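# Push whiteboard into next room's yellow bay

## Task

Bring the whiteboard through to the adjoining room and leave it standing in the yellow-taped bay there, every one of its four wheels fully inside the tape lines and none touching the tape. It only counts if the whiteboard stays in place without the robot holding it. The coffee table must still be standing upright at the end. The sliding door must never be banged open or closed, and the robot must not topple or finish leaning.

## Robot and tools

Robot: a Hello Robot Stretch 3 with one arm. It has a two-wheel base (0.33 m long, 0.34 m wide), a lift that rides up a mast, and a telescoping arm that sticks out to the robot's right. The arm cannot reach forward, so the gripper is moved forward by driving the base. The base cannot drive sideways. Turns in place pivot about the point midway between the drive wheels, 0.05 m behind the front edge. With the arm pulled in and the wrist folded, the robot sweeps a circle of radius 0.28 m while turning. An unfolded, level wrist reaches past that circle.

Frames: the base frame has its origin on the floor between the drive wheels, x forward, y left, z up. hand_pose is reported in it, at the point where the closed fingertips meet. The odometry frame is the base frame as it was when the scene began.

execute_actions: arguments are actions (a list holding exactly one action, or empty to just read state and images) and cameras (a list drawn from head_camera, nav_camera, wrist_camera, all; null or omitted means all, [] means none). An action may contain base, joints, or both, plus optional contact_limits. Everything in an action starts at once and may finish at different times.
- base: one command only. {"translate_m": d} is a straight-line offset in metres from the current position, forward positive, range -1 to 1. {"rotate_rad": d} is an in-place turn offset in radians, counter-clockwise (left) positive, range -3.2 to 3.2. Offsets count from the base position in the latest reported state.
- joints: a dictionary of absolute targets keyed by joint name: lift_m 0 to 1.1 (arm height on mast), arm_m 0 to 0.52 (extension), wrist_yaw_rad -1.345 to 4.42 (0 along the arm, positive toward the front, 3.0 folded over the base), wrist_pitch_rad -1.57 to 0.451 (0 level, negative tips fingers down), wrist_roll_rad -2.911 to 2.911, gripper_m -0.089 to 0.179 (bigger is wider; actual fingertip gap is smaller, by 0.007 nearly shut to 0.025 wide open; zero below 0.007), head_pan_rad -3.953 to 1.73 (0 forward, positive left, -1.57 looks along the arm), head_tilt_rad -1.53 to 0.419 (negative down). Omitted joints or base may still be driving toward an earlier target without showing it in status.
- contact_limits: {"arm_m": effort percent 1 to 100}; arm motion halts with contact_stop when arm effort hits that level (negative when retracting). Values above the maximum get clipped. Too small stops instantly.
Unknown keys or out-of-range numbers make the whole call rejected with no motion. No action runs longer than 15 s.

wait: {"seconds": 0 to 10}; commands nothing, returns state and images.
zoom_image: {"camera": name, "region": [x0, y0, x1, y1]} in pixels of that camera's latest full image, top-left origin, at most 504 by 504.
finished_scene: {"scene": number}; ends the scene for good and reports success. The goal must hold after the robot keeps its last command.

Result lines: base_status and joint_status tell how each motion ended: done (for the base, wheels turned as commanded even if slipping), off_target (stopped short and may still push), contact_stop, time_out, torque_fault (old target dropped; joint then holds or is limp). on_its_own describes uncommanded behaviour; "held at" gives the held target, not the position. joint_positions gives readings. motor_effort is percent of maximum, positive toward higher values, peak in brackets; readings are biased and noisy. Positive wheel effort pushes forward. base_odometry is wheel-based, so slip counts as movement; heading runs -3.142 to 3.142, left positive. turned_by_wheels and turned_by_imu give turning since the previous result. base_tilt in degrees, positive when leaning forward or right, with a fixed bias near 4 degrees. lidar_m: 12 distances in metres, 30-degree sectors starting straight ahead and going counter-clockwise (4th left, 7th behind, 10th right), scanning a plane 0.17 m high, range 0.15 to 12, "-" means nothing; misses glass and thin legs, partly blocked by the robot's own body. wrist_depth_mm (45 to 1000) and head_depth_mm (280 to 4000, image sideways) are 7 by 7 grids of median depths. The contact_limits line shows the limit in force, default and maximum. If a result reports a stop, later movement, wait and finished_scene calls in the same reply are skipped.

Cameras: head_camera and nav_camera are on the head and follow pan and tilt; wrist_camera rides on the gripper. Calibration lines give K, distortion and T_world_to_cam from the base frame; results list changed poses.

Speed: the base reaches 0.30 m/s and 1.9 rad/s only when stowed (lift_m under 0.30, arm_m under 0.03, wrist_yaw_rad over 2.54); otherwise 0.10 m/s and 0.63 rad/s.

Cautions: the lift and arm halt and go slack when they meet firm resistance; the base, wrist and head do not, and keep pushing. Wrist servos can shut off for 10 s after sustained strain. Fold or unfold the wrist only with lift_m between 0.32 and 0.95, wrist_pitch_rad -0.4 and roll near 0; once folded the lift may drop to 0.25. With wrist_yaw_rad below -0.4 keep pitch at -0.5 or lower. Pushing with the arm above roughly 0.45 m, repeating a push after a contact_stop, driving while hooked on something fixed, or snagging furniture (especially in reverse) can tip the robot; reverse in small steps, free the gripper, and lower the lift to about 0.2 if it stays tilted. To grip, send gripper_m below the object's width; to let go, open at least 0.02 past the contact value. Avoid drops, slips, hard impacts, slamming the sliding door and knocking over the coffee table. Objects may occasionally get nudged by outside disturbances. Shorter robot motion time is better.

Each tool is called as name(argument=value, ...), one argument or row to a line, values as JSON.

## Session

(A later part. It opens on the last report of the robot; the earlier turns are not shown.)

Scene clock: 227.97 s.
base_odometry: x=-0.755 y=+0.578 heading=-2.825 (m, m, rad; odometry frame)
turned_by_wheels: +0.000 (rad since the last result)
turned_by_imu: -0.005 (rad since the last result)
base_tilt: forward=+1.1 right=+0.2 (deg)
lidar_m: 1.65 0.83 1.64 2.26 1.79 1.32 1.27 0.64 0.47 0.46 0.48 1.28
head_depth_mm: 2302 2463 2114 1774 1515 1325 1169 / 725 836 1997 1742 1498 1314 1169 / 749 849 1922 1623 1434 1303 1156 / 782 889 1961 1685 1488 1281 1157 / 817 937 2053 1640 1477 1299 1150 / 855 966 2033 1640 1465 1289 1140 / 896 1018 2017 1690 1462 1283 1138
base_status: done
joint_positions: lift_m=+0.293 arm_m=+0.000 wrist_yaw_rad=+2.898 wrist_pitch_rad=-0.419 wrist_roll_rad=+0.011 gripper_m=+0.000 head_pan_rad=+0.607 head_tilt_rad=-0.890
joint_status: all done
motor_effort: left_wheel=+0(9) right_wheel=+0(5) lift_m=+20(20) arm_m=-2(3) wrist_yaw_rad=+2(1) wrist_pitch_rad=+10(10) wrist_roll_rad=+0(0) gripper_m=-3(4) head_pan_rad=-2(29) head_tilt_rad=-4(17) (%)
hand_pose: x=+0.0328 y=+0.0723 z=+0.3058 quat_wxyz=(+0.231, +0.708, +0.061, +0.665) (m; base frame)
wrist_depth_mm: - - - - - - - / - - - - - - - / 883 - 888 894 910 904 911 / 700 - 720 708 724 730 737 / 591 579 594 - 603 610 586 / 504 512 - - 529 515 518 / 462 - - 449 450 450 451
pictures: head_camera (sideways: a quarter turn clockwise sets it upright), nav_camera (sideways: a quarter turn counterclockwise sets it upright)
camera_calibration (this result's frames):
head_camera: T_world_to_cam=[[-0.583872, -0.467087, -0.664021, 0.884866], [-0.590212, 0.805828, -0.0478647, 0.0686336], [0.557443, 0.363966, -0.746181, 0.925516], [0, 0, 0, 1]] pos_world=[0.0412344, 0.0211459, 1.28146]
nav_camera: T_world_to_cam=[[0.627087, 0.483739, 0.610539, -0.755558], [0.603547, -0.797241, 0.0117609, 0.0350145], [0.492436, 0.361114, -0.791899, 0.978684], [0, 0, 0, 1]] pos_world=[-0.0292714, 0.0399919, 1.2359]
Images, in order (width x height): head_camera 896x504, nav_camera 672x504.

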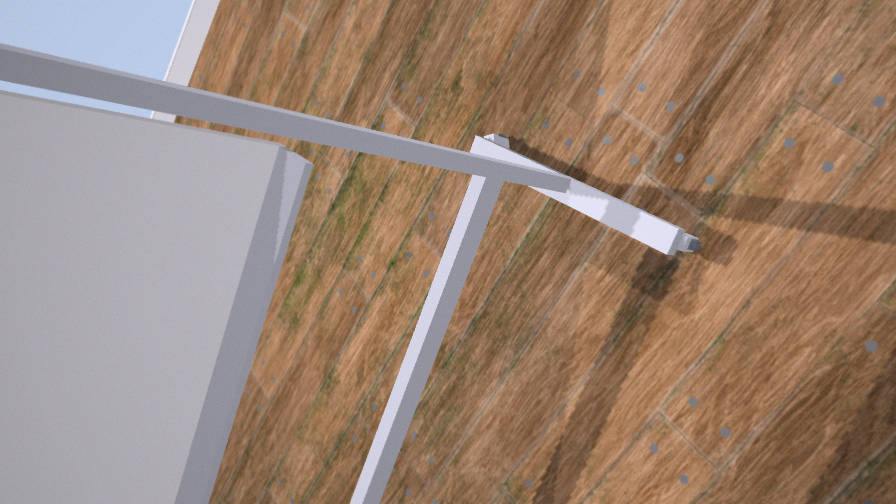

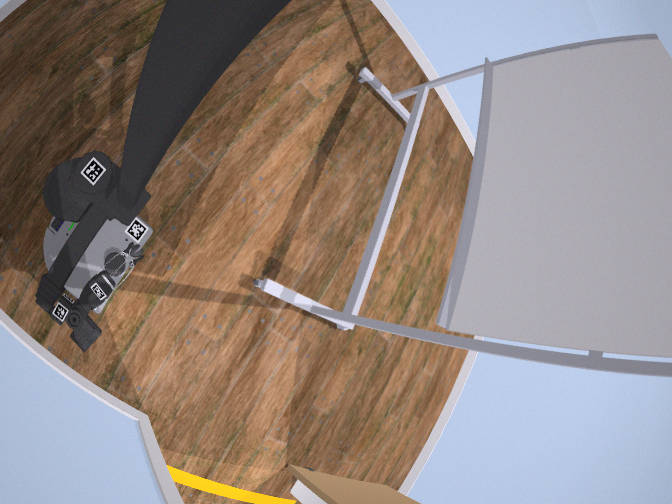

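execute_actions(
  actions=[
    {"base":{"rotate_rad":1.595},"joints":{"head_pan_rad":-1.57,"head_tilt_rad":-1.0}},
  ],
  cameras=[],
)

execute_actions(
  actions=[
    {"base":{"translate_m":1.0}},
  ],
  cameras=[],
)

execute_actions(
  actions=[
    {"base":{"translate_m":0.3},"joints":{"lift_m":0.33}},
  ],
  cameras=[],
)

execute_actions(
  actions=[
    {"joints":{"wrist_yaw_rad":0.0}},
  ],
  cameras=["nav_camera"],
)

Scene clock: 246.43 s.
base_odometry: x=-0.755 y=+0.578 heading=-1.230 (m, m, rad; odometry frame)
turned_by_wheels: +1.595 (rad since the last result)
turned_by_imu: +1.571 (rad since the last result)
base_tilt: forward=+1.0 right=+0.3 (deg)
lidar_m: 2.26 1.74 1.31 1.27 0.62 0.47 0.46 0.48 1.28 1.84 0.83 1.64
head_depth_mm: 1627 1537 1660 1619 1423 1271 1143 / 2309 2141 1859 1600 1416 1260 1141 / 2328 2183 1845 1602 1410 1262 1173 / 2353 2151 1845 1586 1403 1251 1179 / 2384 2171 1830 1582 1393 1249 1128 / 2381 2135 1809 1513 1343 1240 1123 / 2370 2028 1721 1508 1380 1235 1115
base_status: done
joint_positions: lift_m=+0.293 arm_m=+0.000 wrist_yaw_rad=+2.898 wrist_pitch_rad=-0.419 wrist_roll_rad=+0.011 gripper_m=+0.000 head_pan_rad=-1.563 head_tilt_rad=-0.988
joint_status: all done
motor_effort: left_wheel=-3(9) right_wheel=+2(7) lift_m=+20(20) arm_m=-3(3) wrist_yaw_rad=+1(1) wrist_pitch_rad=+10(10) wrist_roll_rad=+0(0) gripper_m=-4(4) head_pan_rad=-3(30) head_tilt_rad=-4(12) (%)
hand_pose: x=+0.0328 y=+0.0723 z=+0.3058 quat_wxyz=(+0.231, +0.708, +0.061, +0.665) (m; base frame)
wrist_depth_mm: - - - - - - - / 659 - - - - - - / 660 - 917 901 919 910 916 / 661 - 715 720 730 717 734 / 598 576 599 - 594 603 612 / 513 510 - - 528 517 521 / 461 - - 442 449 455 451
pictures: none
No camera images: the call's "cameras" was empty. Leave "cameras" out to get every camera's image.

Scene clock: 251.43 s.
base_odometry: x=-0.421 y=-0.364 heading=-1.230 (m, m, rad; odometry frame)
turned_by_wheels: +0.000 (rad since the last result)
turned_by_imu: +0.003 (rad since the last result)
base_tilt: forward=+1.1 right=+0.2 (deg)
lidar_m: 1.27 1.34 1.26 1.23 1.29 1.50 1.46 1.51 1.03 2.53 0.77 0.78
head_depth_mm: 614 723 1751 1623 1419 1272 1145 / 606 709 791 1602 1420 1267 1139 / 597 700 786 1606 1405 1258 1171 / 590 690 781 1587 1396 1256 1177 / 581 678 770 1582 1394 1248 1124 / 574 669 750 1570 1392 1244 1127 / 566 657 744 1559 1358 1235 1118
base_status: done
joint_positions: lift_m=+0.293 arm_m=+0.000 wrist_yaw_rad=+2.898 wrist_pitch_rad=-0.419 wrist_roll_rad=+0.011 gripper_m=+0.000 head_pan_rad=-1.563 head_tilt_rad=-0.988
joint_status: not commanded
motor_effort: left_wheel=-3(8) right_wheel=+2(7) lift_m=+20(20) arm_m=-3(2) wrist_yaw_rad=+1(1) wrist_pitch_rad=+10(10) wrist_roll_rad=+0(0) gripper_m=-4(4) head_pan_rad=-3(3) head_tilt_rad=-4(4) (%)
hand_pose: x=+0.0328 y=+0.0723 z=+0.3058 quat_wxyz=(+0.231, +0.708, +0.061, +0.665) (m; base frame)
wrist_depth_mm: - - - - - - - / - - - - - - - / 890 - 900 912 910 912 925 / 710 - 719 720 724 721 725 / 587 585 598 - 599 601 608 / 504 511 - - 531 510 517 / 463 - - 453 445 450 451
pictures: none
No camera images: the call's "cameras" was empty. Leave "cameras" out to get every camera's image.

Scene clock: 255.73 s.
base_odometry: x=-0.320 y=-0.647 heading=-1.230 (m, m, rad; odometry frame)
turned_by_wheels: +0.000 (rad since the last result)
turned_by_imu: +0.000 (rad since the last result)
base_tilt: forward=+1.1 right=+0.3 (deg)
lidar_m: 0.97 1.02 1.25 1.22 1.28 1.80 1.75 1.25 2.53 2.49 0.61 1.00
head_depth_mm: 561 660 759 1623 1422 1267 1146 / 554 651 743 1602 1410 1263 1139 / 547 641 734 1599 1385 1262 1179 / 539 630 729 1580 1379 1254 - / 533 621 723 1579 1348 1249 1111 / 525 611 706 1570 1238 1200 1122 / 519 601 704 1478 1381 1236 1116
base_status: done
joint_positions: lift_m=+0.330 arm_m=+0.000 wrist_yaw_rad=+2.898 wrist_pitch_rad=-0.419 wrist_roll_rad=+0.011 gripper_m=+0.000 head_pan_rad=-1.564 head_tilt_rad=-0.988
joint_status: all done
motor_effort: left_wheel=-3(8) right_wheel=+2(7) lift_m=+36(39) arm_m=-2(2) wrist_yaw_rad=+1(1) wrist_pitch_rad=+10(10) wrist_roll_rad=+0(0) gripper_m=-4(4) head_pan_rad=-3(4) head_tilt_rad=-4(3) (%)
hand_pose: x=+0.0327 y=+0.0723 z=+0.3420 quat_wxyz=(+0.231, +0.708, +0.061, +0.665) (m; base frame)
wrist_depth_mm: - - - - - - - / - - - - - - - / 939 - 977 960 987 993 978 / 765 - 769 777 781 786 795 / 645 637 649 - 648 654 659 / 549 550 576 - 575 562 563 / 483 - - 489 486 487 489
pictures: none
No camera images: the call's "cameras" was empty. Leave "cameras" out to get every camera's image.

Scene clock: 258.17 s.
base_odometry: x=-0.320 y=-0.647 heading=-1.230 (m, m, rad; odometry frame)
turned_by_wheels: +0.000 (rad since the last result)
turned_by_imu: -0.001 (rad since the last result)
base_tilt: forward=+1.1 right=+0.2 (deg)
lidar_m: 0.97 1.02 1.25 1.22 1.28 1.80 1.76 1.25 2.53 2.49 0.61 0.99
head_depth_mm: 561 661 762 1623 1425 1269 1147 / 554 649 746 1599 1415 1266 1140 / 547 640 735 1598 1384 1256 1173 / 540 631 731 1585 1376 1270 - / 533 620 723 1584 1351 1245 1139 / 526 611 705 1561 1240 1203 1121 / 519 602 703 1481 1379 1231 1118
base_status: not commanded
joint_positions: lift_m=+0.330 arm_m=+0.000 wrist_yaw_rad=+0.003 wrist_pitch_rad=-0.419 wrist_roll_rad=+0.011 gripper_m=+0.000 head_pan_rad=-1.564 head_tilt_rad=-0.988
joint_status: all done
motor_effort: left_wheel=-4(3) right_wheel=+2(2) lift_m=+36(36) arm_m=-2(2) wrist_yaw_rad=-2(2) wrist_pitch_rad=+10(10) wrist_roll_rad=+0(0) gripper_m=-3(4) head_pan_rad=-2(3) head_tilt_rad=-4(4) (%)
hand_pose: x=-0.0209 y=-0.3696 z=+0.3420 quat_wxyz=(+0.688, +0.147, -0.695, -0.147) (m; base frame)
wrist_depth_mm: 321 - - - - - - / 337 341 348 357 366 372 382 / 934 695 929 935 937 978 - / 770 582 748 773 782 796 796 / 641 508 652 - 656 665 656 / 548 460 554 - 571 560 561 / 484 400 484 485 487 489 491
pictures: nav_camera (sideways: a quarter turn counterclockwise sets it upright)
camera_calibration (this result's frames):
nav_camera: T_world_to_cam=[[0.0457426, -0.846908, 0.529769, -0.646785], [-0.998762, -0.0491403, 0.00768007, 0.0501027], [0.0195287, -0.529465, -0.848107, 1.05464], [0, 0, 0, 1]] pos_world=[0.0590305, 0.01309, 1.23671]
Images, in order (width x height): nav_camera 672x504.

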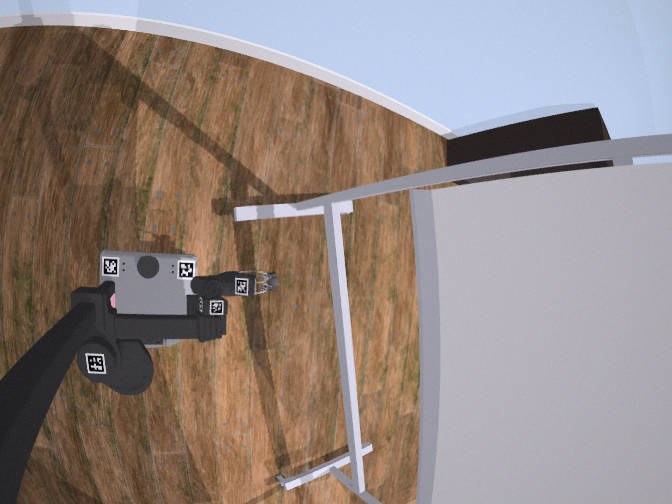

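execute_actions(
  actions=[
    {"joints":{"wrist_pitch_rad":0.0,"lift_m":0.22,"arm_m":0.13}},
  ],
  cameras=["wrist_camera"],
)

Scene clock: 273.27 s.
base_odometry: x=-0.320 y=-0.647 heading=-1.230 (m, m, rad; odometry frame)
turned_by_wheels: +0.000 (rad since the last result)
turned_by_imu: -0.001 (rad since the last result)
base_tilt: forward=+1.1 right=+0.3 (deg)
lidar_m: 0.97 1.02 1.25 1.22 1.28 1.80 1.75 1.26 2.52 2.49 0.60 1.00
head_depth_mm: 561 660 758 1622 1422 1273 1145 / 554 651 747 1603 1417 1265 1141 / 547 639 735 1605 1386 1276 1156 / 539 631 730 1589 1377 - 1147 / 532 621 722 1587 1348 1245 1134 / 525 611 706 1572 1238 1203 1122 / 519 603 701 1472 1381 1232 1116
base_status: not commanded
joint_positions: lift_m=+0.220 arm_m=+0.130 wrist_yaw_rad=+0.002 wrist_pitch_rad=-0.023 wrist_roll_rad=+0.011 gripper_m=+0.000 head_pan_rad=-1.564 head_tilt_rad=-0.988
joint_status: all done
motor_effort: left_wheel=-3(3) right_wheel=+2(2) lift_m=+20(31) arm_m=+3(3) wrist_yaw_rad=-1(2) wrist_pitch_rad=+12(14) wrist_roll_rad=+0(0) gripper_m=-4(3) head_pan_rad=-3(2) head_tilt_rad=-4(4) (%)
hand_pose: x=-0.0210 y=-0.5302 z=+0.3292 quat_wxyz=(+0.703, +0.009, -0.711, -0.008) (m; base frame)
wrist_depth_mm: - - - - - - - / - - - - - - - / - - - - - - - / 211 217 223 229 238 244 252 / 219 224 230 - 245 256 264 / 717 722 726 - 800 784 784 / 561 520 583 579 588 598 605
pictures: wrist_camera
camera_calibration (this result's frames):
wrist_camera: T_world_to_cam=[[-0.999482, -0.0292053, 0.013536, -0.0347228], [-0.0200076, 0.234221, -0.971977, 0.473694], [0.0252164, -0.971745, -0.234684, -0.274239], [0, 0, 0, 1]] pos_world=[-0.018312, -0.378453, 0.39653]
Images, in order (width x height): wrist_camera 644x364.

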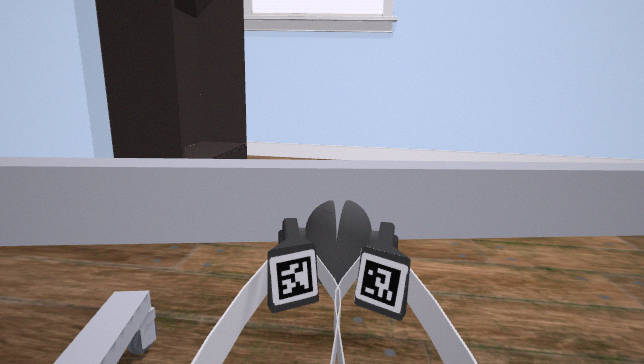

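execute_actions(
  actions=[
    {"joints":{"lift_m":0.228,"arm_m":0.42}},
  ],
)

Scene clock: 279.27 s.
base_odometry: x=-0.320 y=-0.647 heading=-1.230 (m, m, rad; odometry frame)
turned_by_wheels: +0.000 (rad since the last result)
turned_by_imu: -0.001 (rad since the last result)
base_tilt: forward=+1.1 right=+0.2 (deg)
lidar_m: 0.97 1.02 1.25 1.22 1.28 1.80 1.75 1.27 2.52 2.49 0.89 1.00
head_depth_mm: 757 858 1856 1554 1424 1266 1145 / 762 867 1862 1576 1419 1261 1139 / 768 875 1837 1537 1396 1257 1154 / 776 881 1834 1547 1380 1253 1150 / 780 874 1824 1550 1396 1246 1142 / 791 892 1759 1493 1344 1240 1123 / 808 1780 1793 1563 1377 1230 1119
base_status: not commanded
joint_positions: lift_m=+0.228 arm_m=+0.419 wrist_yaw_rad=+0.006 wrist_pitch_rad=-0.022 wrist_roll_rad=+0.011 gripper_m=+0.000 head_pan_rad=-1.564 head_tilt_rad=-0.990
joint_status: all done
motor_effort: left_wheel=-1(6) right_wheel=-1(5) lift_m=+34(37) arm_m=+5(16) wrist_yaw_rad=-4(5) wrist_pitch_rad=+11(15) wrist_roll_rad=+0(0) gripper_m=-4(4) head_pan_rad=-2(3) head_tilt_rad=-4(4) (%)
hand_pose: x=-0.0200 y=-0.8199 z=+0.3366 quat_wxyz=(+0.703, +0.010, -0.711, -0.006) (m; base frame)
wrist_depth_mm: 954 - - - - - - / 995 - - - - - - / - - - - - - - / 200 204 210 - - - - / 202 197 191 - 179 174 170 / 705 657 668 - 184 181 175 / 575 472 589 595 605 613 624
pictures: head_camera (sideways: a quarter turn clockwise sets it upright), nav_camera (sideways: a quarter turn counterclockwise sets it upright), wrist_camera
camera_calibration (this result's frames):
head_camera: T_world_to_cam=[[-0.0564192, 0.808183, -0.586223, 0.780283], [0.998297, 0.0369599, -0.0451241, 0.0553696], [-0.0148018, -0.58777, -0.808892, 1.01055], [0, 0, 0, 1]] pos_world=[0.00370552, -0.0386871, 1.27734]
nav_camera: T_world_to_cam=[[0.04573, -0.847691, 0.528516, -0.645153], [-0.998763, -0.0491301, 0.00761818, 0.0501832], [0.0195082, -0.528211, -0.848889, 1.05566], [0, 0, 0, 1]] pos_world=[0.0590301, 0.0131852, 1.23673]
wrist_camera: T_world_to_cam=[[-0.999361, -0.0330726, 0.0135504, -0.0454644], [-0.0209112, 0.233587, -0.972111, 0.548279], [0.0289851, -0.971773, -0.234129, -0.554098], [0, 0, 0, 1]] pos_world=[-0.0179096, -0.668033, 0.403874]
Images, in order (width x height): head_camera 896x504, nav_camera 672x504, wrist_camera 644x364.

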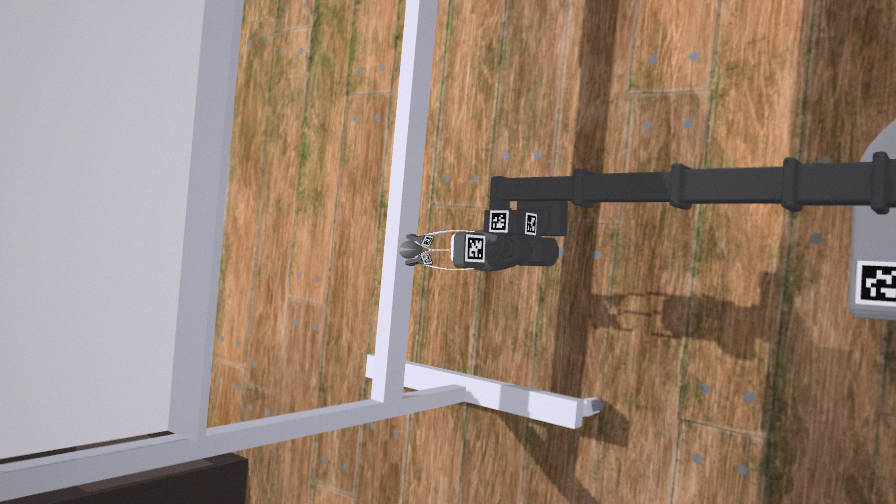

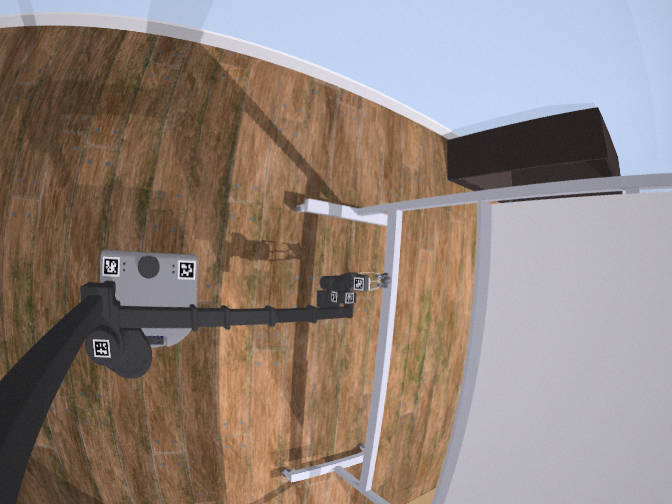

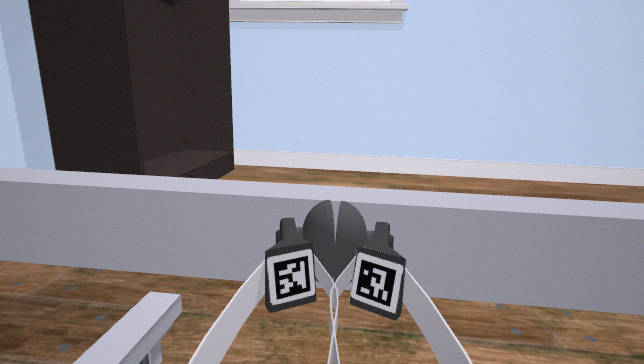

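execute_actions(
  actions=[
    {"base":{"translate_m":0.3},"joints":{"arm_m":0.0,"lift_m":0.325,"wrist_pitch_rad":-0.4}},
  ],
  cameras=["nav_camera"],
)

Scene clock: 297.97 s.
base_odometry: x=-0.220 y=-0.930 heading=-1.230 (m, m, rad; odometry frame)
turned_by_wheels: +0.000 (rad since the last result)
turned_by_imu: -0.001 (rad since the last result)
base_tilt: forward=+1.1 right=+0.3 (deg)
lidar_m: 0.67 0.70 0.99 1.21 1.27 1.79 2.05 1.52 2.63 0.85 0.91 0.69
head_depth_mm: 769 873 1868 1557 1428 1270 1145 / 774 876 1847 1552 1413 1266 1144 / 792 889 1851 1536 1401 1254 1172 / 2387 2110 1757 1531 1359 1275 - / 2319 2093 1819 1573 1392 1249 1137 / 1588 1823 1800 1572 1390 1242 1123 / 1560 1771 1765 1564 1385 1236 1116
base_status: done
joint_positions: lift_m=+0.325 arm_m=+0.000 wrist_yaw_rad=+0.001 wrist_pitch_rad=-0.412 wrist_roll_rad=+0.011 gripper_m=+0.000 head_pan_rad=-1.564 head_tilt_rad=-0.990
joint_status: all done
motor_effort: left_wheel=-2(4) right_wheel=+1(4) lift_m=+36(37) arm_m=-2(5) wrist_yaw_rad=-1(4) wrist_pitch_rad=+7(8) wrist_roll_rad=+0(0) gripper_m=-3(4) head_pan_rad=-3(3) head_tilt_rad=-4(3) (%)
hand_pose: x=-0.0212 y=-0.3704 z=+0.3386 quat_wxyz=(+0.688, +0.145, -0.696, -0.145) (m; base frame)
wrist_depth_mm: 759 - - - 558 546 538 / 767 - - - - - - / 770 941 983 939 980 - 993 / 732 761 781 739 786 788 802 / 643 641 644 - 646 659 661 / 545 547 562 - 568 560 553 / 474 480 482 484 486 490 488
pictures: nav_camera (sideways: a quarter turn counterclockwise sets it upright)
camera_calibration (this result's frames):
nav_camera: T_world_to_cam=[[0.0457298, -0.847691, 0.528516, -0.645153], [-0.998763, -0.0491298, 0.00761817, 0.0501833], [0.019508, -0.528211, -0.848889, 1.05566], [0, 0, 0, 1]] pos_world=[0.0590301, 0.0131852, 1.23673]
Images, in order (width x height): nav_camera 672x504.

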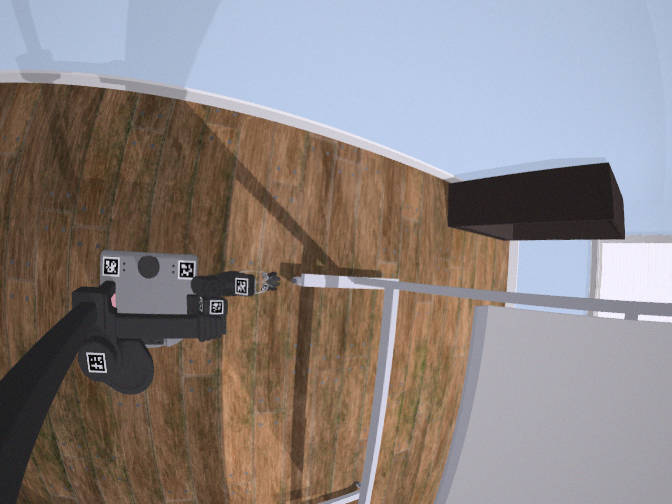

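execute_actions(
  actions=[
    {"base":{"translate_m":0.31},"joints":{"wrist_yaw_rad":3.1,"head_pan_rad":-1.0,"head_tilt_rad":-0.8}},
  ],
  cameras=[],
)

execute_actions(
  actions=[
    {"joints":{"lift_m":0.293}},
  ],
  cameras=[],
)

execute_actions(
  actions=[
    {"base":{"rotate_rad":-1.625}},
  ],
  cameras=["nav_camera"],
)

Scene clock: 312.80 s.
base_odometry: x=-0.117 y=-1.222 heading=-1.230 (m, m, rad; odometry frame)
turned_by_wheels: +0.000 (rad since the last result)
turned_by_imu: +0.000 (rad since the last result)
base_tilt: forward=+1.1 right=+0.2 (deg)
lidar_m: 0.36 0.38 0.54 1.19 1.25 1.78 2.36 1.80 0.91 1.18 0.49 0.37
head_depth_mm: 841 1050 1392 1839 1609 1384 1205 / 694 833 1035 1370 1561 1371 1201 / 591 689 822 1024 1351 1367 1194 / 515 588 684 818 1013 1278 1187 / 456 513 584 677 807 1002 1163 / 409 455 511 580 675 799 992 / 371 408 453 507 576 666 795
base_status: done
joint_positions: lift_m=+0.325 arm_m=+0.000 wrist_yaw_rad=+3.098 wrist_pitch_rad=-0.412 wrist_roll_rad=+0.011 gripper_m=+0.000 head_pan_rad=-1.007 head_tilt_rad=-0.804
joint_status: all done
motor_effort: left_wheel=-2(3) right_wheel=+1(4) lift_m=+35(36) arm_m=-2(2) wrist_yaw_rad=+2(3) wrist_pitch_rad=+7(6) wrist_roll_rad=+0(0) gripper_m=-4(4) head_pan_rad=+2(27) head_tilt_rad=+1(14) (%)
hand_pose: x=-0.0113 y=+0.0796 z=+0.3386 quat_wxyz=(+0.161, +0.699, +0.129, +0.685) (m; base frame)
wrist_depth_mm: - - - - - 834 529 / - - - - - 814 523 / 949 976 - 995 990 792 518 / 771 774 783 786 787 739 508 / 642 644 637 - 661 654 510 / 542 559 564 - 554 553 484 / 476 - - - 483 488 467
pictures: none
No camera images: the call's "cameras" was empty. Leave "cameras" out to get every camera's image.

Scene clock: 313.90 s.
base_odometry: x=-0.117 y=-1.222 heading=-1.230 (m, m, rad; odometry frame)
turned_by_wheels: +0.000 (rad since the last result)
turned_by_imu: +0.000 (rad since the last result)
base_tilt: forward=+1.1 right=+0.2 (deg)
lidar_m: 0.36 0.38 0.54 1.19 1.25 1.77 2.36 1.80 0.91 1.19 0.49 0.37
head_depth_mm: 839 1051 1397 1825 1608 1378 1205 / 694 833 1036 1368 1577 1377 1193 / 592 689 824 1019 1351 1367 1194 / 516 588 684 815 1011 1280 1186 / 457 512 585 679 810 1000 1157 / 409 455 510 581 673 802 992 / 371 409 453 507 577 668 793
base_status: not commanded
joint_positions: lift_m=+0.293 arm_m=+0.000 wrist_yaw_rad=+3.098 wrist_pitch_rad=-0.412 wrist_roll_rad=+0.011 gripper_m=+0.000 head_pan_rad=-1.007 head_tilt_rad=-0.804
joint_status: all done
motor_effort: left_wheel=-2(2) right_wheel=+0(1) lift_m=+20(29) arm_m=-2(2) wrist_yaw_rad=+1(1) wrist_pitch_rad=+7(7) wrist_roll_rad=+0(0) gripper_m=-4(3) head_pan_rad=+2(2) head_tilt_rad=+1(1) (%)
hand_pose: x=-0.0114 y=+0.0796 z=+0.3073 quat_wxyz=(+0.161, +0.699, +0.129, +0.685) (m; base frame)
wrist_depth_mm: - - - - - 837 526 / - - - - - 811 529 / 906 913 - 910 937 790 517 / 721 727 719 726 727 698 510 / 599 586 608 - 607 615 481 / 514 525 - - 521 517 483 / 454 - - - 453 452 445
pictures: none
No camera images: the call's "cameras" was empty. Leave "cameras" out to get every camera's image.

Scene clock: 316.07 s.
base_odometry: x=-0.117 y=-1.222 heading=-2.855 (m, m, rad; odometry frame)
turned_by_wheels: -1.625 (rad since the last result)
turned_by_imu: -1.602 (rad since the last result)
base_tilt: forward=+1.2 right=+0.2 (deg)
lidar_m: 1.43 0.51 0.37 0.36 0.37 0.51 1.19 1.23 1.68 2.36 1.79 0.91
head_depth_mm: 3934 3210 2425 1926 1607 1381 1202 / - 3218 2388 1917 1594 1375 1204 / - 3009 2372 1905 1594 1368 1198 / 1427 2687 2126 1888 1582 1360 1191 / 1247 2676 2315 1879 1575 1356 1183 / 1102 1208 2304 1808 1567 1340 1177 / 991 1081 2227 1762 1545 1338 1171
base_status: done
joint_positions: lift_m=+0.293 arm_m=+0.000 wrist_yaw_rad=+3.098 wrist_pitch_rad=-0.412 wrist_roll_rad=+0.011 gripper_m=+0.000 head_pan_rad=-1.007 head_tilt_rad=-0.803
joint_status: not commanded
motor_effort: left_wheel=+2(10) right_wheel=-3(7) lift_m=+20(20) arm_m=-3(2) wrist_yaw_rad=+1(2) wrist_pitch_rad=+7(6) wrist_roll_rad=+0(0) gripper_m=-4(4) head_pan_rad=+2(2) head_tilt_rad=+1(1) (%)
hand_pose: x=-0.0114 y=+0.0796 z=+0.3073 quat_wxyz=(+0.161, +0.699, +0.129, +0.685) (m; base frame)
wrist_depth_mm: 377 377 - 374 371 369 364 / 410 411 - 404 403 397 397 / 454 449 - 440 442 444 441 / 504 497 504 492 495 491 484 / 550 543 549 - 534 532 527 / 508 531 - - 525 514 517 / 451 - - - 450 453 456
pictures: nav_camera (sideways: a quarter turn counterclockwise sets it upright)
camera_calibration (this result's frames):
nav_camera: T_world_to_cam=[[0.426599, -0.600424, 0.676391, -0.840139], [-0.823124, -0.567658, 0.0152399, 0.0391864], [0.374808, -0.563255, -0.736385, 0.907214], [0, 0, 0, 1]] pos_world=[0.050626, 0.0287978, 1.23572]
Images, in order (width x height): nav_camera 672x504.

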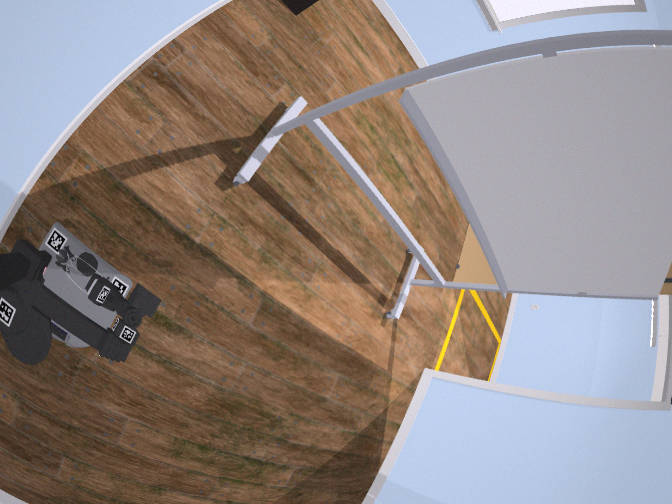

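execute_actions(
  actions=[
    {"base":{"translate_m":0.88},"joints":{"head_pan_rad":-1.57,"head_tilt_rad":-1.1}},
  ],
  cameras=[],
)

execute_actions(
  actions=[
    {"base":{"rotate_rad":-1.585},"joints":{"head_pan_rad":0,"head_tilt_rad":-1.0}},
  ],
  cameras=["nav_camera","head_camera"],
)

Scene clock: 328.43 s.
base_odometry: x=-0.961 y=-1.471 heading=-2.855 (m, m, rad; odometry frame)
turned_by_wheels: +0.000 (rad since the last result)
turned_by_imu: +0.002 (rad since the last result)
base_tilt: forward=+1.1 right=+0.2 (deg)
lidar_m: 0.76 0.52 0.38 0.36 0.38 0.51 1.41 2.14 2.45 0.28 2.38 1.76
head_depth_mm: 2205 1939 1688 1505 1352 1233 1134 / 2204 1918 1682 1501 1356 1213 1141 / 2219 1789 702 1422 1348 1209 - / - 304 377 546 1282 1158 - / 2191 1847 1655 1476 1333 1181 1113 / 2151 1869 1644 1466 1324 1179 1109 / 2158 1864 1645 1469 1323 1206 1107
base_status: done
joint_positions: lift_m=+0.293 arm_m=+0.000 wrist_yaw_rad=+3.098 wrist_pitch_rad=-0.412 wrist_roll_rad=+0.011 gripper_m=+0.000 head_pan_rad=-1.564 head_tilt_rad=-1.086
joint_status: all done
motor_effort: left_wheel=+2(11) right_wheel=-3(6) lift_m=+20(20) arm_m=-3(2) wrist_yaw_rad=+1(1) wrist_pitch_rad=+6(6) wrist_roll_rad=+0(0) gripper_m=-4(3) head_pan_rad=-2(25) head_tilt_rad=-5(19) (%)
hand_pose: x=-0.0115 y=+0.0796 z=+0.3073 quat_wxyz=(+0.161, +0.699, +0.129, +0.685) (m; base frame)
wrist_depth_mm: 378 379 - 375 374 372 370 / 415 416 - 414 410 406 399 / 460 453 - 445 446 445 444 / 513 508 512 507 499 488 490 / 561 555 553 - 540 530 533 / 513 524 - - 521 519 521 / 459 - - - 451 457 455
pictures: none
No camera images: the call's "cameras" was empty. Leave "cameras" out to get every camera's image.

Scene clock: 330.60 s.
base_odometry: x=-0.961 y=-1.471 heading=+1.843 (m, m, rad; odometry frame)
turned_by_wheels: -1.585 (rad since the last result)
turned_by_imu: -1.562 (rad since the last result)
base_tilt: forward=+1.1 right=+0.3 (deg)
lidar_m: 0.28 2.37 1.77 0.76 0.53 0.38 0.36 0.37 0.51 1.34 2.13 2.46
head_depth_mm: 2231 2169 1834 1604 1413 1261 1143 / 2242 2168 1842 1591 1404 1253 1138 / 2589 2142 1777 1551 1380 1252 1132 / - 805 342 605 598 1228 1128 / 2573 2063 1728 1535 1361 1222 1124 / 2329 2087 1778 1560 1375 1239 1125 / 2197 2083 1773 1554 1367 1232 1115
base_status: done
joint_positions: lift_m=+0.293 arm_m=+0.000 wrist_yaw_rad=+3.098 wrist_pitch_rad=-0.412 wrist_roll_rad=+0.011 gripper_m=+0.000 head_pan_rad=-0.007 head_tilt_rad=-1.001
joint_status: all done
motor_effort: left_wheel=+3(11) right_wheel=-3(7) lift_m=+20(20) arm_m=-3(2) wrist_yaw_rad=+1(1) wrist_pitch_rad=+7(7) wrist_roll_rad=+0(0) gripper_m=-3(4) head_pan_rad=+3(32) head_tilt_rad=+0(9) (%)
hand_pose: x=-0.0115 y=+0.0796 z=+0.3073 quat_wxyz=(+0.161, +0.699, +0.129, +0.685) (m; base frame)
wrist_depth_mm: 437 636 - - - - - / 438 647 - - - - - / 445 642 - 901 906 941 936 / 440 623 730 728 732 741 740 / 439 578 600 - 609 606 618 / 433 522 - - 531 517 420 / 396 - - - 450 455 379
pictures: head_camera (sideways: a quarter turn clockwise sets it upright), nav_camera (sideways: a quarter turn counterclockwise sets it upright)
camera_calibration (this result's frames):
head_camera: T_world_to_cam=[[-0.815525, -0.0448272, -0.576983, 0.772876], [-0.0232134, 0.998727, -0.0447831, 0.0611562], [0.578256, -0.023128, -0.815527, 1.01556], [0, 0, 0, 1]] pos_world=[0.0444671, -0.00294468, 1.27689]
nav_camera: T_world_to_cam=[[0.854217, 0.0335796, 0.518832, -0.637469], [0.034948, -0.999364, 0.00714114, 0.0444987], [0.518741, 0.012032, -0.854847, 1.06036], [0, 0, 0, 1]] pos_world=[-0.00706883, 0.0531181, 1.23686]
Images, in order (width x height): head_camera 896x504, nav_camera 672x504.

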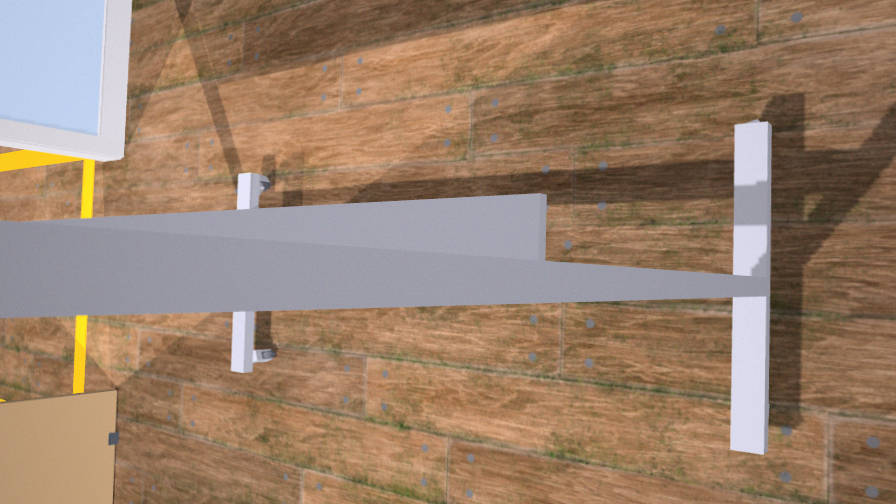

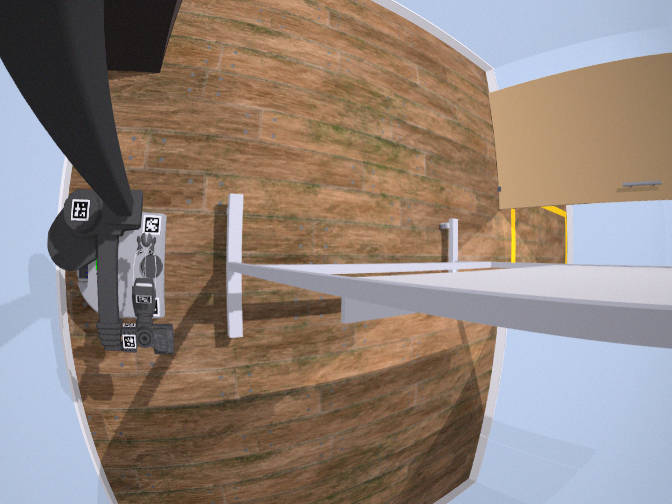

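execute_actions(
  actions=[
    {"base":{"rotate_rad":0.018},"joints":{"head_pan_rad":1.5,"head_tilt_rad":-1.2}},
  ],
  cameras=[],
)

execute_actions(
  actions=[
    {"base":{"translate_m":0.2}},
  ],
  cameras=["nav_camera","head_camera"],
)

Scene clock: 354.03 s.
base_odometry: x=-0.961 y=-1.471 heading=+1.861 (m, m, rad; odometry frame)
turned_by_wheels: +0.018 (rad since the last result)
turned_by_imu: +0.017 (rad since the last result)
base_tilt: forward=+1.1 right=+0.3 (deg)
lidar_m: 0.28 2.39 1.76 0.76 0.52 0.38 0.36 0.38 0.52 1.43 2.15 2.44
head_depth_mm: 1809 1725 1552 1428 1304 1209 1103 / 1797 1712 1552 1412 1301 1164 1090 / 1796 1692 1537 1410 1299 1201 1122 / 1783 1690 1535 1405 1295 1213 1115 / 1698 1631 1477 1389 1285 - - / 778 949 1211 1395 1315 - - / 774 944 1195 1417 - - -
base_status: done
joint_positions: lift_m=+0.293 arm_m=+0.000 wrist_yaw_rad=+3.098 wrist_pitch_rad=-0.412 wrist_roll_rad=+0.011 gripper_m=+0.000 head_pan_rad=+1.493 head_tilt_rad=-1.185
joint_status: all done
motor_effort: left_wheel=+1(5) right_wheel=-2(4) lift_m=+20(20) arm_m=-2(2) wrist_yaw_rad=+1(1) wrist_pitch_rad=+7(7) wrist_roll_rad=+0(0) gripper_m=-4(3) head_pan_rad=+3(32) head_tilt_rad=-5(17) (%)
hand_pose: x=-0.0115 y=+0.0796 z=+0.3073 quat_wxyz=(+0.161, +0.699, +0.129, +0.685) (m; base frame)
wrist_depth_mm: 430 616 - - - - - / 435 619 - - - - - / 435 628 - 883 927 910 925 / 436 608 720 732 726 734 733 / 436 571 608 - 603 604 609 / 430 527 - - 533 521 422 / 395 - - - 451 454 409
pictures: none
No camera images: the call's "cameras" was empty. Leave "cameras" out to get every camera's image.

Scene clock: 356.57 s.
base_odometry: x=-1.018 y=-1.279 heading=+1.861 (m, m, rad; odometry frame)
turned_by_wheels: +0.000 (rad since the last result)
turned_by_imu: +0.000 (rad since the last result)
base_tilt: forward=+1.1 right=+0.2 (deg)
lidar_m: 2.15 2.19 1.76 1.56 0.80 0.58 0.56 0.58 0.80 2.07 2.15 2.24
head_depth_mm: 1795 1717 1559 1416 1312 1212 834 / 1794 1708 1548 1417 1306 1209 404 / 1796 1697 1541 1414 1299 1207 828 / 1774 1690 1535 1403 1291 1142 1093 / 1770 1681 1525 1388 1287 - - / 1692 1644 1504 1388 1313 - - / 1596 1526 1259 1413 - - -
base_status: done
joint_positions: lift_m=+0.293 arm_m=+0.000 wrist_yaw_rad=+3.098 wrist_pitch_rad=-0.412 wrist_roll_rad=+0.011 gripper_m=+0.000 head_pan_rad=+1.494 head_tilt_rad=-1.185
joint_status: not commanded
motor_effort: left_wheel=+1(9) right_wheel=-1(4) lift_m=+20(20) arm_m=-3(2) wrist_yaw_rad=+1(1) wrist_pitch_rad=+7(6) wrist_roll_rad=+0(0) gripper_m=-3(3) head_pan_rad=+2(2) head_tilt_rad=-4(5) (%)
hand_pose: x=-0.0115 y=+0.0796 z=+0.3073 quat_wxyz=(+0.161, +0.699, +0.129, +0.685) (m; base frame)
wrist_depth_mm: 688 764 - - - - - / 677 828 - - - - - / 677 851 - 931 942 918 925 / 665 730 729 722 730 737 745 / 597 603 595 - 602 606 611 / 506 527 - - 403 518 524 / 459 - - - 379 453 460
pictures: head_camera (sideways: a quarter turn clockwise sets it upright), nav_camera (sideways: a quarter turn counterclockwise sets it upright)
camera_calibration (this result's frames):
head_camera: T_world_to_cam=[[-0.0194155, -0.908399, -0.417654, 0.560471], [-0.998497, 0.039033, -0.0384796, 0.058889], [0.0512571, 0.416279, -0.907791, 1.13868], [0, 0, 0, 1]] pos_world=[0.0113168, 0.0328234, 1.27003]
nav_camera: T_world_to_cam=[[0.0324709, 0.934917, 0.353377, -0.416948], [0.999406, -0.0344548, -0.000676981, 0.0487946], [0.0115426, 0.353189, -0.935481, 1.16821], [0, 0, 0, 1]] pos_world=[-0.0487112, -0.0211066, 1.24021]
Images, in order (width x height): head_camera 896x504, nav_camera 672x504.

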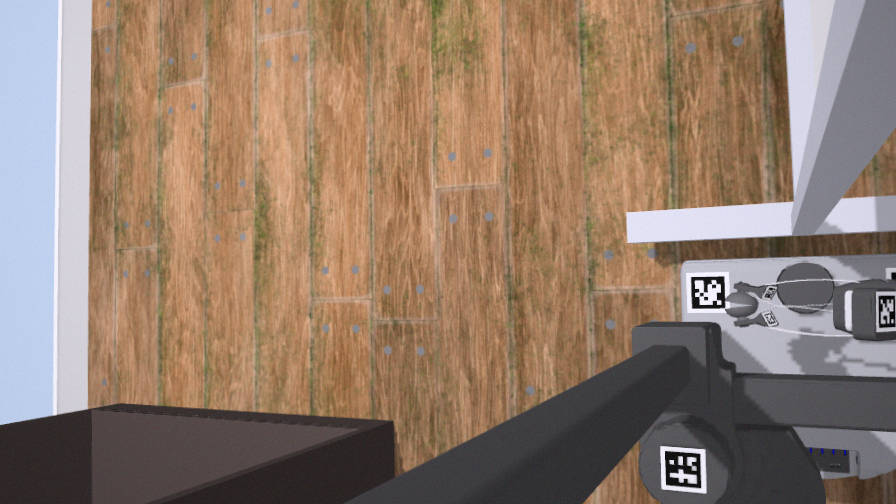

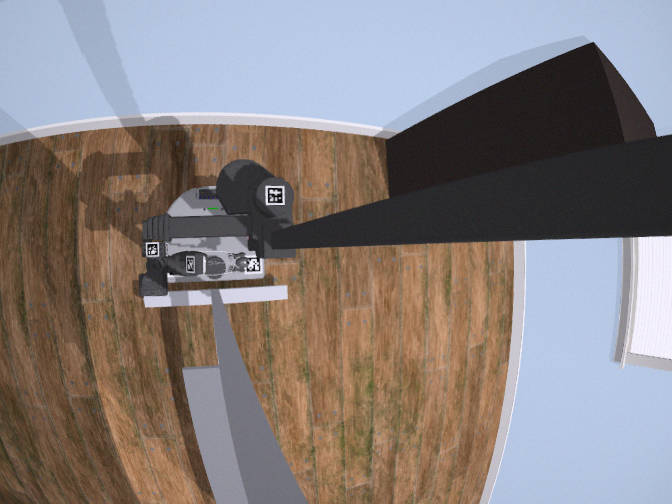

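execute_actions(
  actions=[
    {"base":{"translate_m":0.04}},
  ],
  cameras=[],
)

execute_actions(
  actions=[
    {"base":{"translate_m":0.12}},
  ],
  cameras=["nav_camera"],
)

Scene clock: 373.80 s.
base_odometry: x=-1.030 y=-1.241 heading=+1.861 (m, m, rad; odometry frame)
turned_by_wheels: +0.000 (rad since the last result)
turned_by_imu: -0.001 (rad since the last result)
base_tilt: forward=+1.1 right=+0.2 (deg)
lidar_m: - 2.15 1.76 1.57 0.85 0.62 0.60 0.63 0.86 2.07 2.15 2.27
head_depth_mm: 1815 1722 1566 1419 1308 1211 647 / 1789 1716 1554 1413 1302 1210 826 / 1785 1699 1550 1406 1295 1198 628 / 1792 1697 1535 1402 1292 1143 998 / 1776 1679 1523 1394 1288 - - / 1772 1665 1514 1391 1311 - - / 1607 1530 1374 1420 - - -
base_status: done
joint_positions: lift_m=+0.293 arm_m=+0.000 wrist_yaw_rad=+3.098 wrist_pitch_rad=-0.413 wrist_roll_rad=+0.011 gripper_m=+0.000 head_pan_rad=+1.495 head_tilt_rad=-1.187
joint_status: not commanded
motor_effort: left_wheel=+1(22) right_wheel=-1(5) lift_m=+21(21) arm_m=-2(2) wrist_yaw_rad=+1(1) wrist_pitch_rad=+7(6) wrist_roll_rad=+0(0) gripper_m=-3(3) head_pan_rad=+1(2) head_tilt_rad=-5(5) (%)
hand_pose: x=-0.0115 y=+0.0796 z=+0.3072 quat_wxyz=(+0.161, +0.699, +0.129, +0.685) (m; base frame)
wrist_depth_mm: 729 752 - - - - - / 738 827 - - - - - / 733 889 - 914 923 916 918 / 689 723 711 721 739 744 738 / 597 601 592 - 611 607 613 / 510 527 - - 519 518 519 / 459 - - - 347 455 92
pictures: none
No camera images: the call's "cameras" was empty. Leave "cameras" out to get every camera's image.

Scene clock: 375.50 s.
base_odometry: x=-1.064 y=-1.126 heading=+1.861 (m, m, rad; odometry frame)
turned_by_wheels: +0.000 (rad since the last result)
turned_by_imu: +0.000 (rad since the last result)
base_tilt: forward=+1.1 right=+0.3 (deg)
lidar_m: - 2.02 1.76 1.69 0.95 0.75 0.72 0.75 1.03 2.07 2.15 2.15
head_depth_mm: 1800 1715 1555 1418 1309 1212 829 / 1791 1710 1543 1420 1306 1207 826 / 1794 1697 1543 1408 1302 1203 630 / 1784 1700 1536 1402 1296 1143 1000 / 1774 1680 1523 1398 1289 - - / 1767 1673 1526 1392 1312 - - / 1696 1606 1495 1423 - - -
base_status: done
joint_positions: lift_m=+0.293 arm_m=+0.000 wrist_yaw_rad=+3.098 wrist_pitch_rad=-0.413 wrist_roll_rad=+0.011 gripper_m=+0.000 head_pan_rad=+1.495 head_tilt_rad=-1.187
joint_status: not commanded
motor_effort: left_wheel=+1(23) right_wheel=+1(18) lift_m=+21(21) arm_m=-2(2) wrist_yaw_rad=+1(1) wrist_pitch_rad=+7(7) wrist_roll_rad=+0(0) gripper_m=-4(3) head_pan_rad=+2(2) head_tilt_rad=-5(5) (%)
hand_pose: x=-0.0115 y=+0.0796 z=+0.3072 quat_wxyz=(+0.161, +0.699, +0.129, +0.685) (m; base frame)
wrist_depth_mm: 764 778 - - - - - / 831 853 - - - - - / 859 890 - 907 925 934 929 / 719 729 722 743 734 739 731 / 606 597 603 - 610 604 608 / 510 531 - - 503 521 524 / 460 - - - 347 453 92
pictures: nav_camera (sideways: a quarter turn counterclockwise sets it upright)
camera_calibration (this result's frames):
nav_camera: T_world_to_cam=[[0.0310583, 0.935346, 0.352369, -0.415626], [0.999458, -0.0329148, -0.000722882, 0.0488541], [0.010922, 0.352201, -0.935861, 1.16871], [0, 0, 0, 1]] pos_world=[-0.0486836, -0.0212574, 1.24024]
Images, in order (width x height): nav_camera 672x504.

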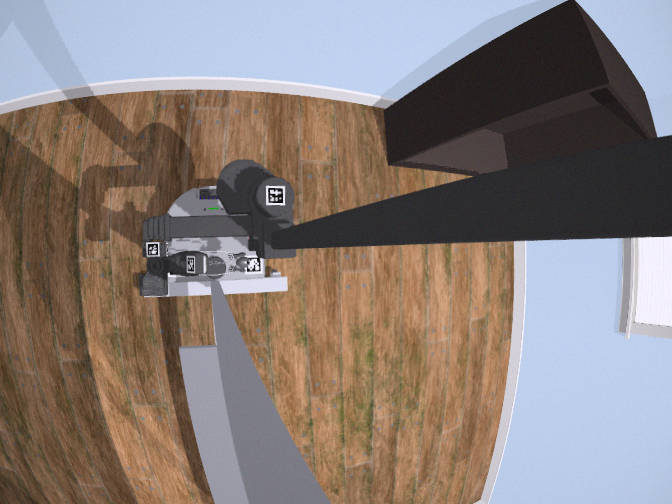

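execute_actions(
  actions=[
    {"base":{"translate_m":0.5},"joints":{"head_pan_rad":1.0,"head_tilt_rad":-1.1}},
  ],
  cameras=["nav_camera"],
)

Scene clock: 384.57 s.
base_odometry: x=-1.207 y=-0.647 heading=+1.862 (m, m, rad; odometry frame)
turned_by_wheels: +0.000 (rad since the last result)
turned_by_imu: -0.003 (rad since the last result)
base_tilt: forward=+1.1 right=+0.2 (deg)
lidar_m: 3.59 1.50 1.76 1.69 1.68 1.19 1.22 1.27 1.73 2.07 2.13 1.65
head_depth_mm: 1825 1873 1672 1497 1354 1229 - / 2057 1894 1668 1499 1347 1227 441 / 2065 1899 1650 1485 1338 1222 824 / 1995 1875 1650 1473 1334 1221 1048 / 1866 1861 1642 1468 1330 1210 - / 1768 1853 1634 1461 1325 1205 - / 1671 1812 1619 1449 1320 1212 -
base_status: done
joint_positions: lift_m=+0.293 arm_m=+0.000 wrist_yaw_rad=+3.099 wrist_pitch_rad=-0.413 wrist_roll_rad=+0.011 gripper_m=+0.000 head_pan_rad=+1.013 head_tilt_rad=-1.095
joint_status: all done
motor_effort: left_wheel=+5(25) right_wheel=-1(21) lift_m=+21(21) arm_m=-2(2) wrist_yaw_rad=+1(1) wrist_pitch_rad=+7(7) wrist_roll_rad=+0(0) gripper_m=-3(4) head_pan_rad=-4(25) head_tilt_rad=-1(8) (%)
hand_pose: x=-0.0116 y=+0.0796 z=+0.3072 quat_wxyz=(+0.161, +0.699, +0.129, +0.685) (m; base frame)
wrist_depth_mm: - - - - - - - / - - - - - - - / 904 910 - 922 933 923 930 / 718 709 721 730 725 738 736 / 595 601 597 - 607 605 614 / 515 525 - - 520 519 525 / 456 - - - 346 453 455
pictures: nav_camera (sideways: a quarter turn counterclockwise sets it upright)
camera_calibration (this result's frames):
nav_camera: T_world_to_cam=[[0.442589, 0.783516, 0.43614, -0.527243], [0.869932, -0.493161, 0.00315959, 0.0445895], [0.217563, 0.378013, -0.899874, 1.12071], [0, 0, 0, 1]] pos_world=[-0.0492617, 0.011452, 1.2383]
Images, in order (width x height): nav_camera 672x504.

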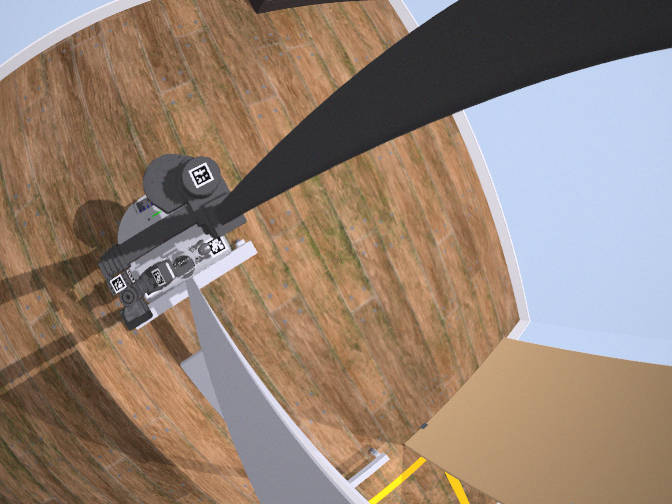

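execute_actions(
  actions=[
    {"base":{"translate_m":1.0},"joints":{"head_pan_rad":1.5,"head_tilt_rad":-1.2}},
  ],
  cameras=["nav_camera"],
)

Scene clock: 400.10 s.
base_odometry: x=-1.494 y=+0.311 heading=+1.861 (m, m, rad; odometry frame)
turned_by_wheels: +0.000 (rad since the last result)
turned_by_imu: +0.003 (rad since the last result)
base_tilt: forward=+1.1 right=+0.3 (deg)
lidar_m: 2.57 0.61 0.64 1.69 1.76 2.07 2.22 2.30 2.15 1.92 0.71 0.62
head_depth_mm: 1182 1195 1200 1213 1295 1211 825 / 1719 1652 1529 1418 1304 1211 825 / 1796 1695 1545 1412 1296 1204 558 / 1780 1686 1533 1407 1297 1144 1008 / 1767 1681 1530 1398 1290 - - / 1771 1673 1523 1393 1316 - - / 1760 1667 1516 1426 - - -
base_status: done
joint_positions: lift_m=+0.293 arm_m=+0.000 wrist_yaw_rad=+3.099 wrist_pitch_rad=-0.413 wrist_roll_rad=+0.011 gripper_m=+0.000 head_pan_rad=+1.494 head_tilt_rad=-1.186
joint_status: all done
motor_effort: left_wheel=+0(28) right_wheel=+3(10) lift_m=+21(21) arm_m=-3(2) wrist_yaw_rad=+0(1) wrist_pitch_rad=+7(7) wrist_roll_rad=+0(0) gripper_m=-3(3) head_pan_rad=+1(24) head_tilt_rad=-5(13) (%)
hand_pose: x=-0.0116 y=+0.0796 z=+0.3072 quat_wxyz=(+0.161, +0.699, +0.129, +0.685) (m; base frame)
wrist_depth_mm: - - - - - 949 620 / - - - - - 940 603 / 907 910 - 921 912 860 600 / 715 723 718 736 728 731 601 / 602 604 607 - 605 602 598 / 512 527 - - 418 514 525 / 455 - - - 345 453 458
pictures: nav_camera (sideways: a quarter turn counterclockwise sets it upright)
camera_calibration (this result's frames):
nav_camera: T_world_to_cam=[[0.0325724, 0.934945, 0.353295, -0.416841], [0.999402, -0.0345608, -0.000680755, 0.0487996], [0.0115737, 0.353106, -0.935512, 1.16825], [0, 0, 0, 1]] pos_world=[-0.0487139, -0.0211062, 1.24021]
Images, in order (width x height): nav_camera 672x504.

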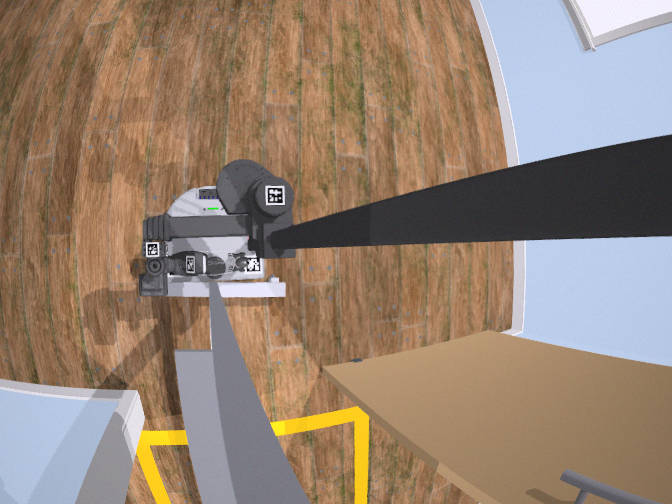

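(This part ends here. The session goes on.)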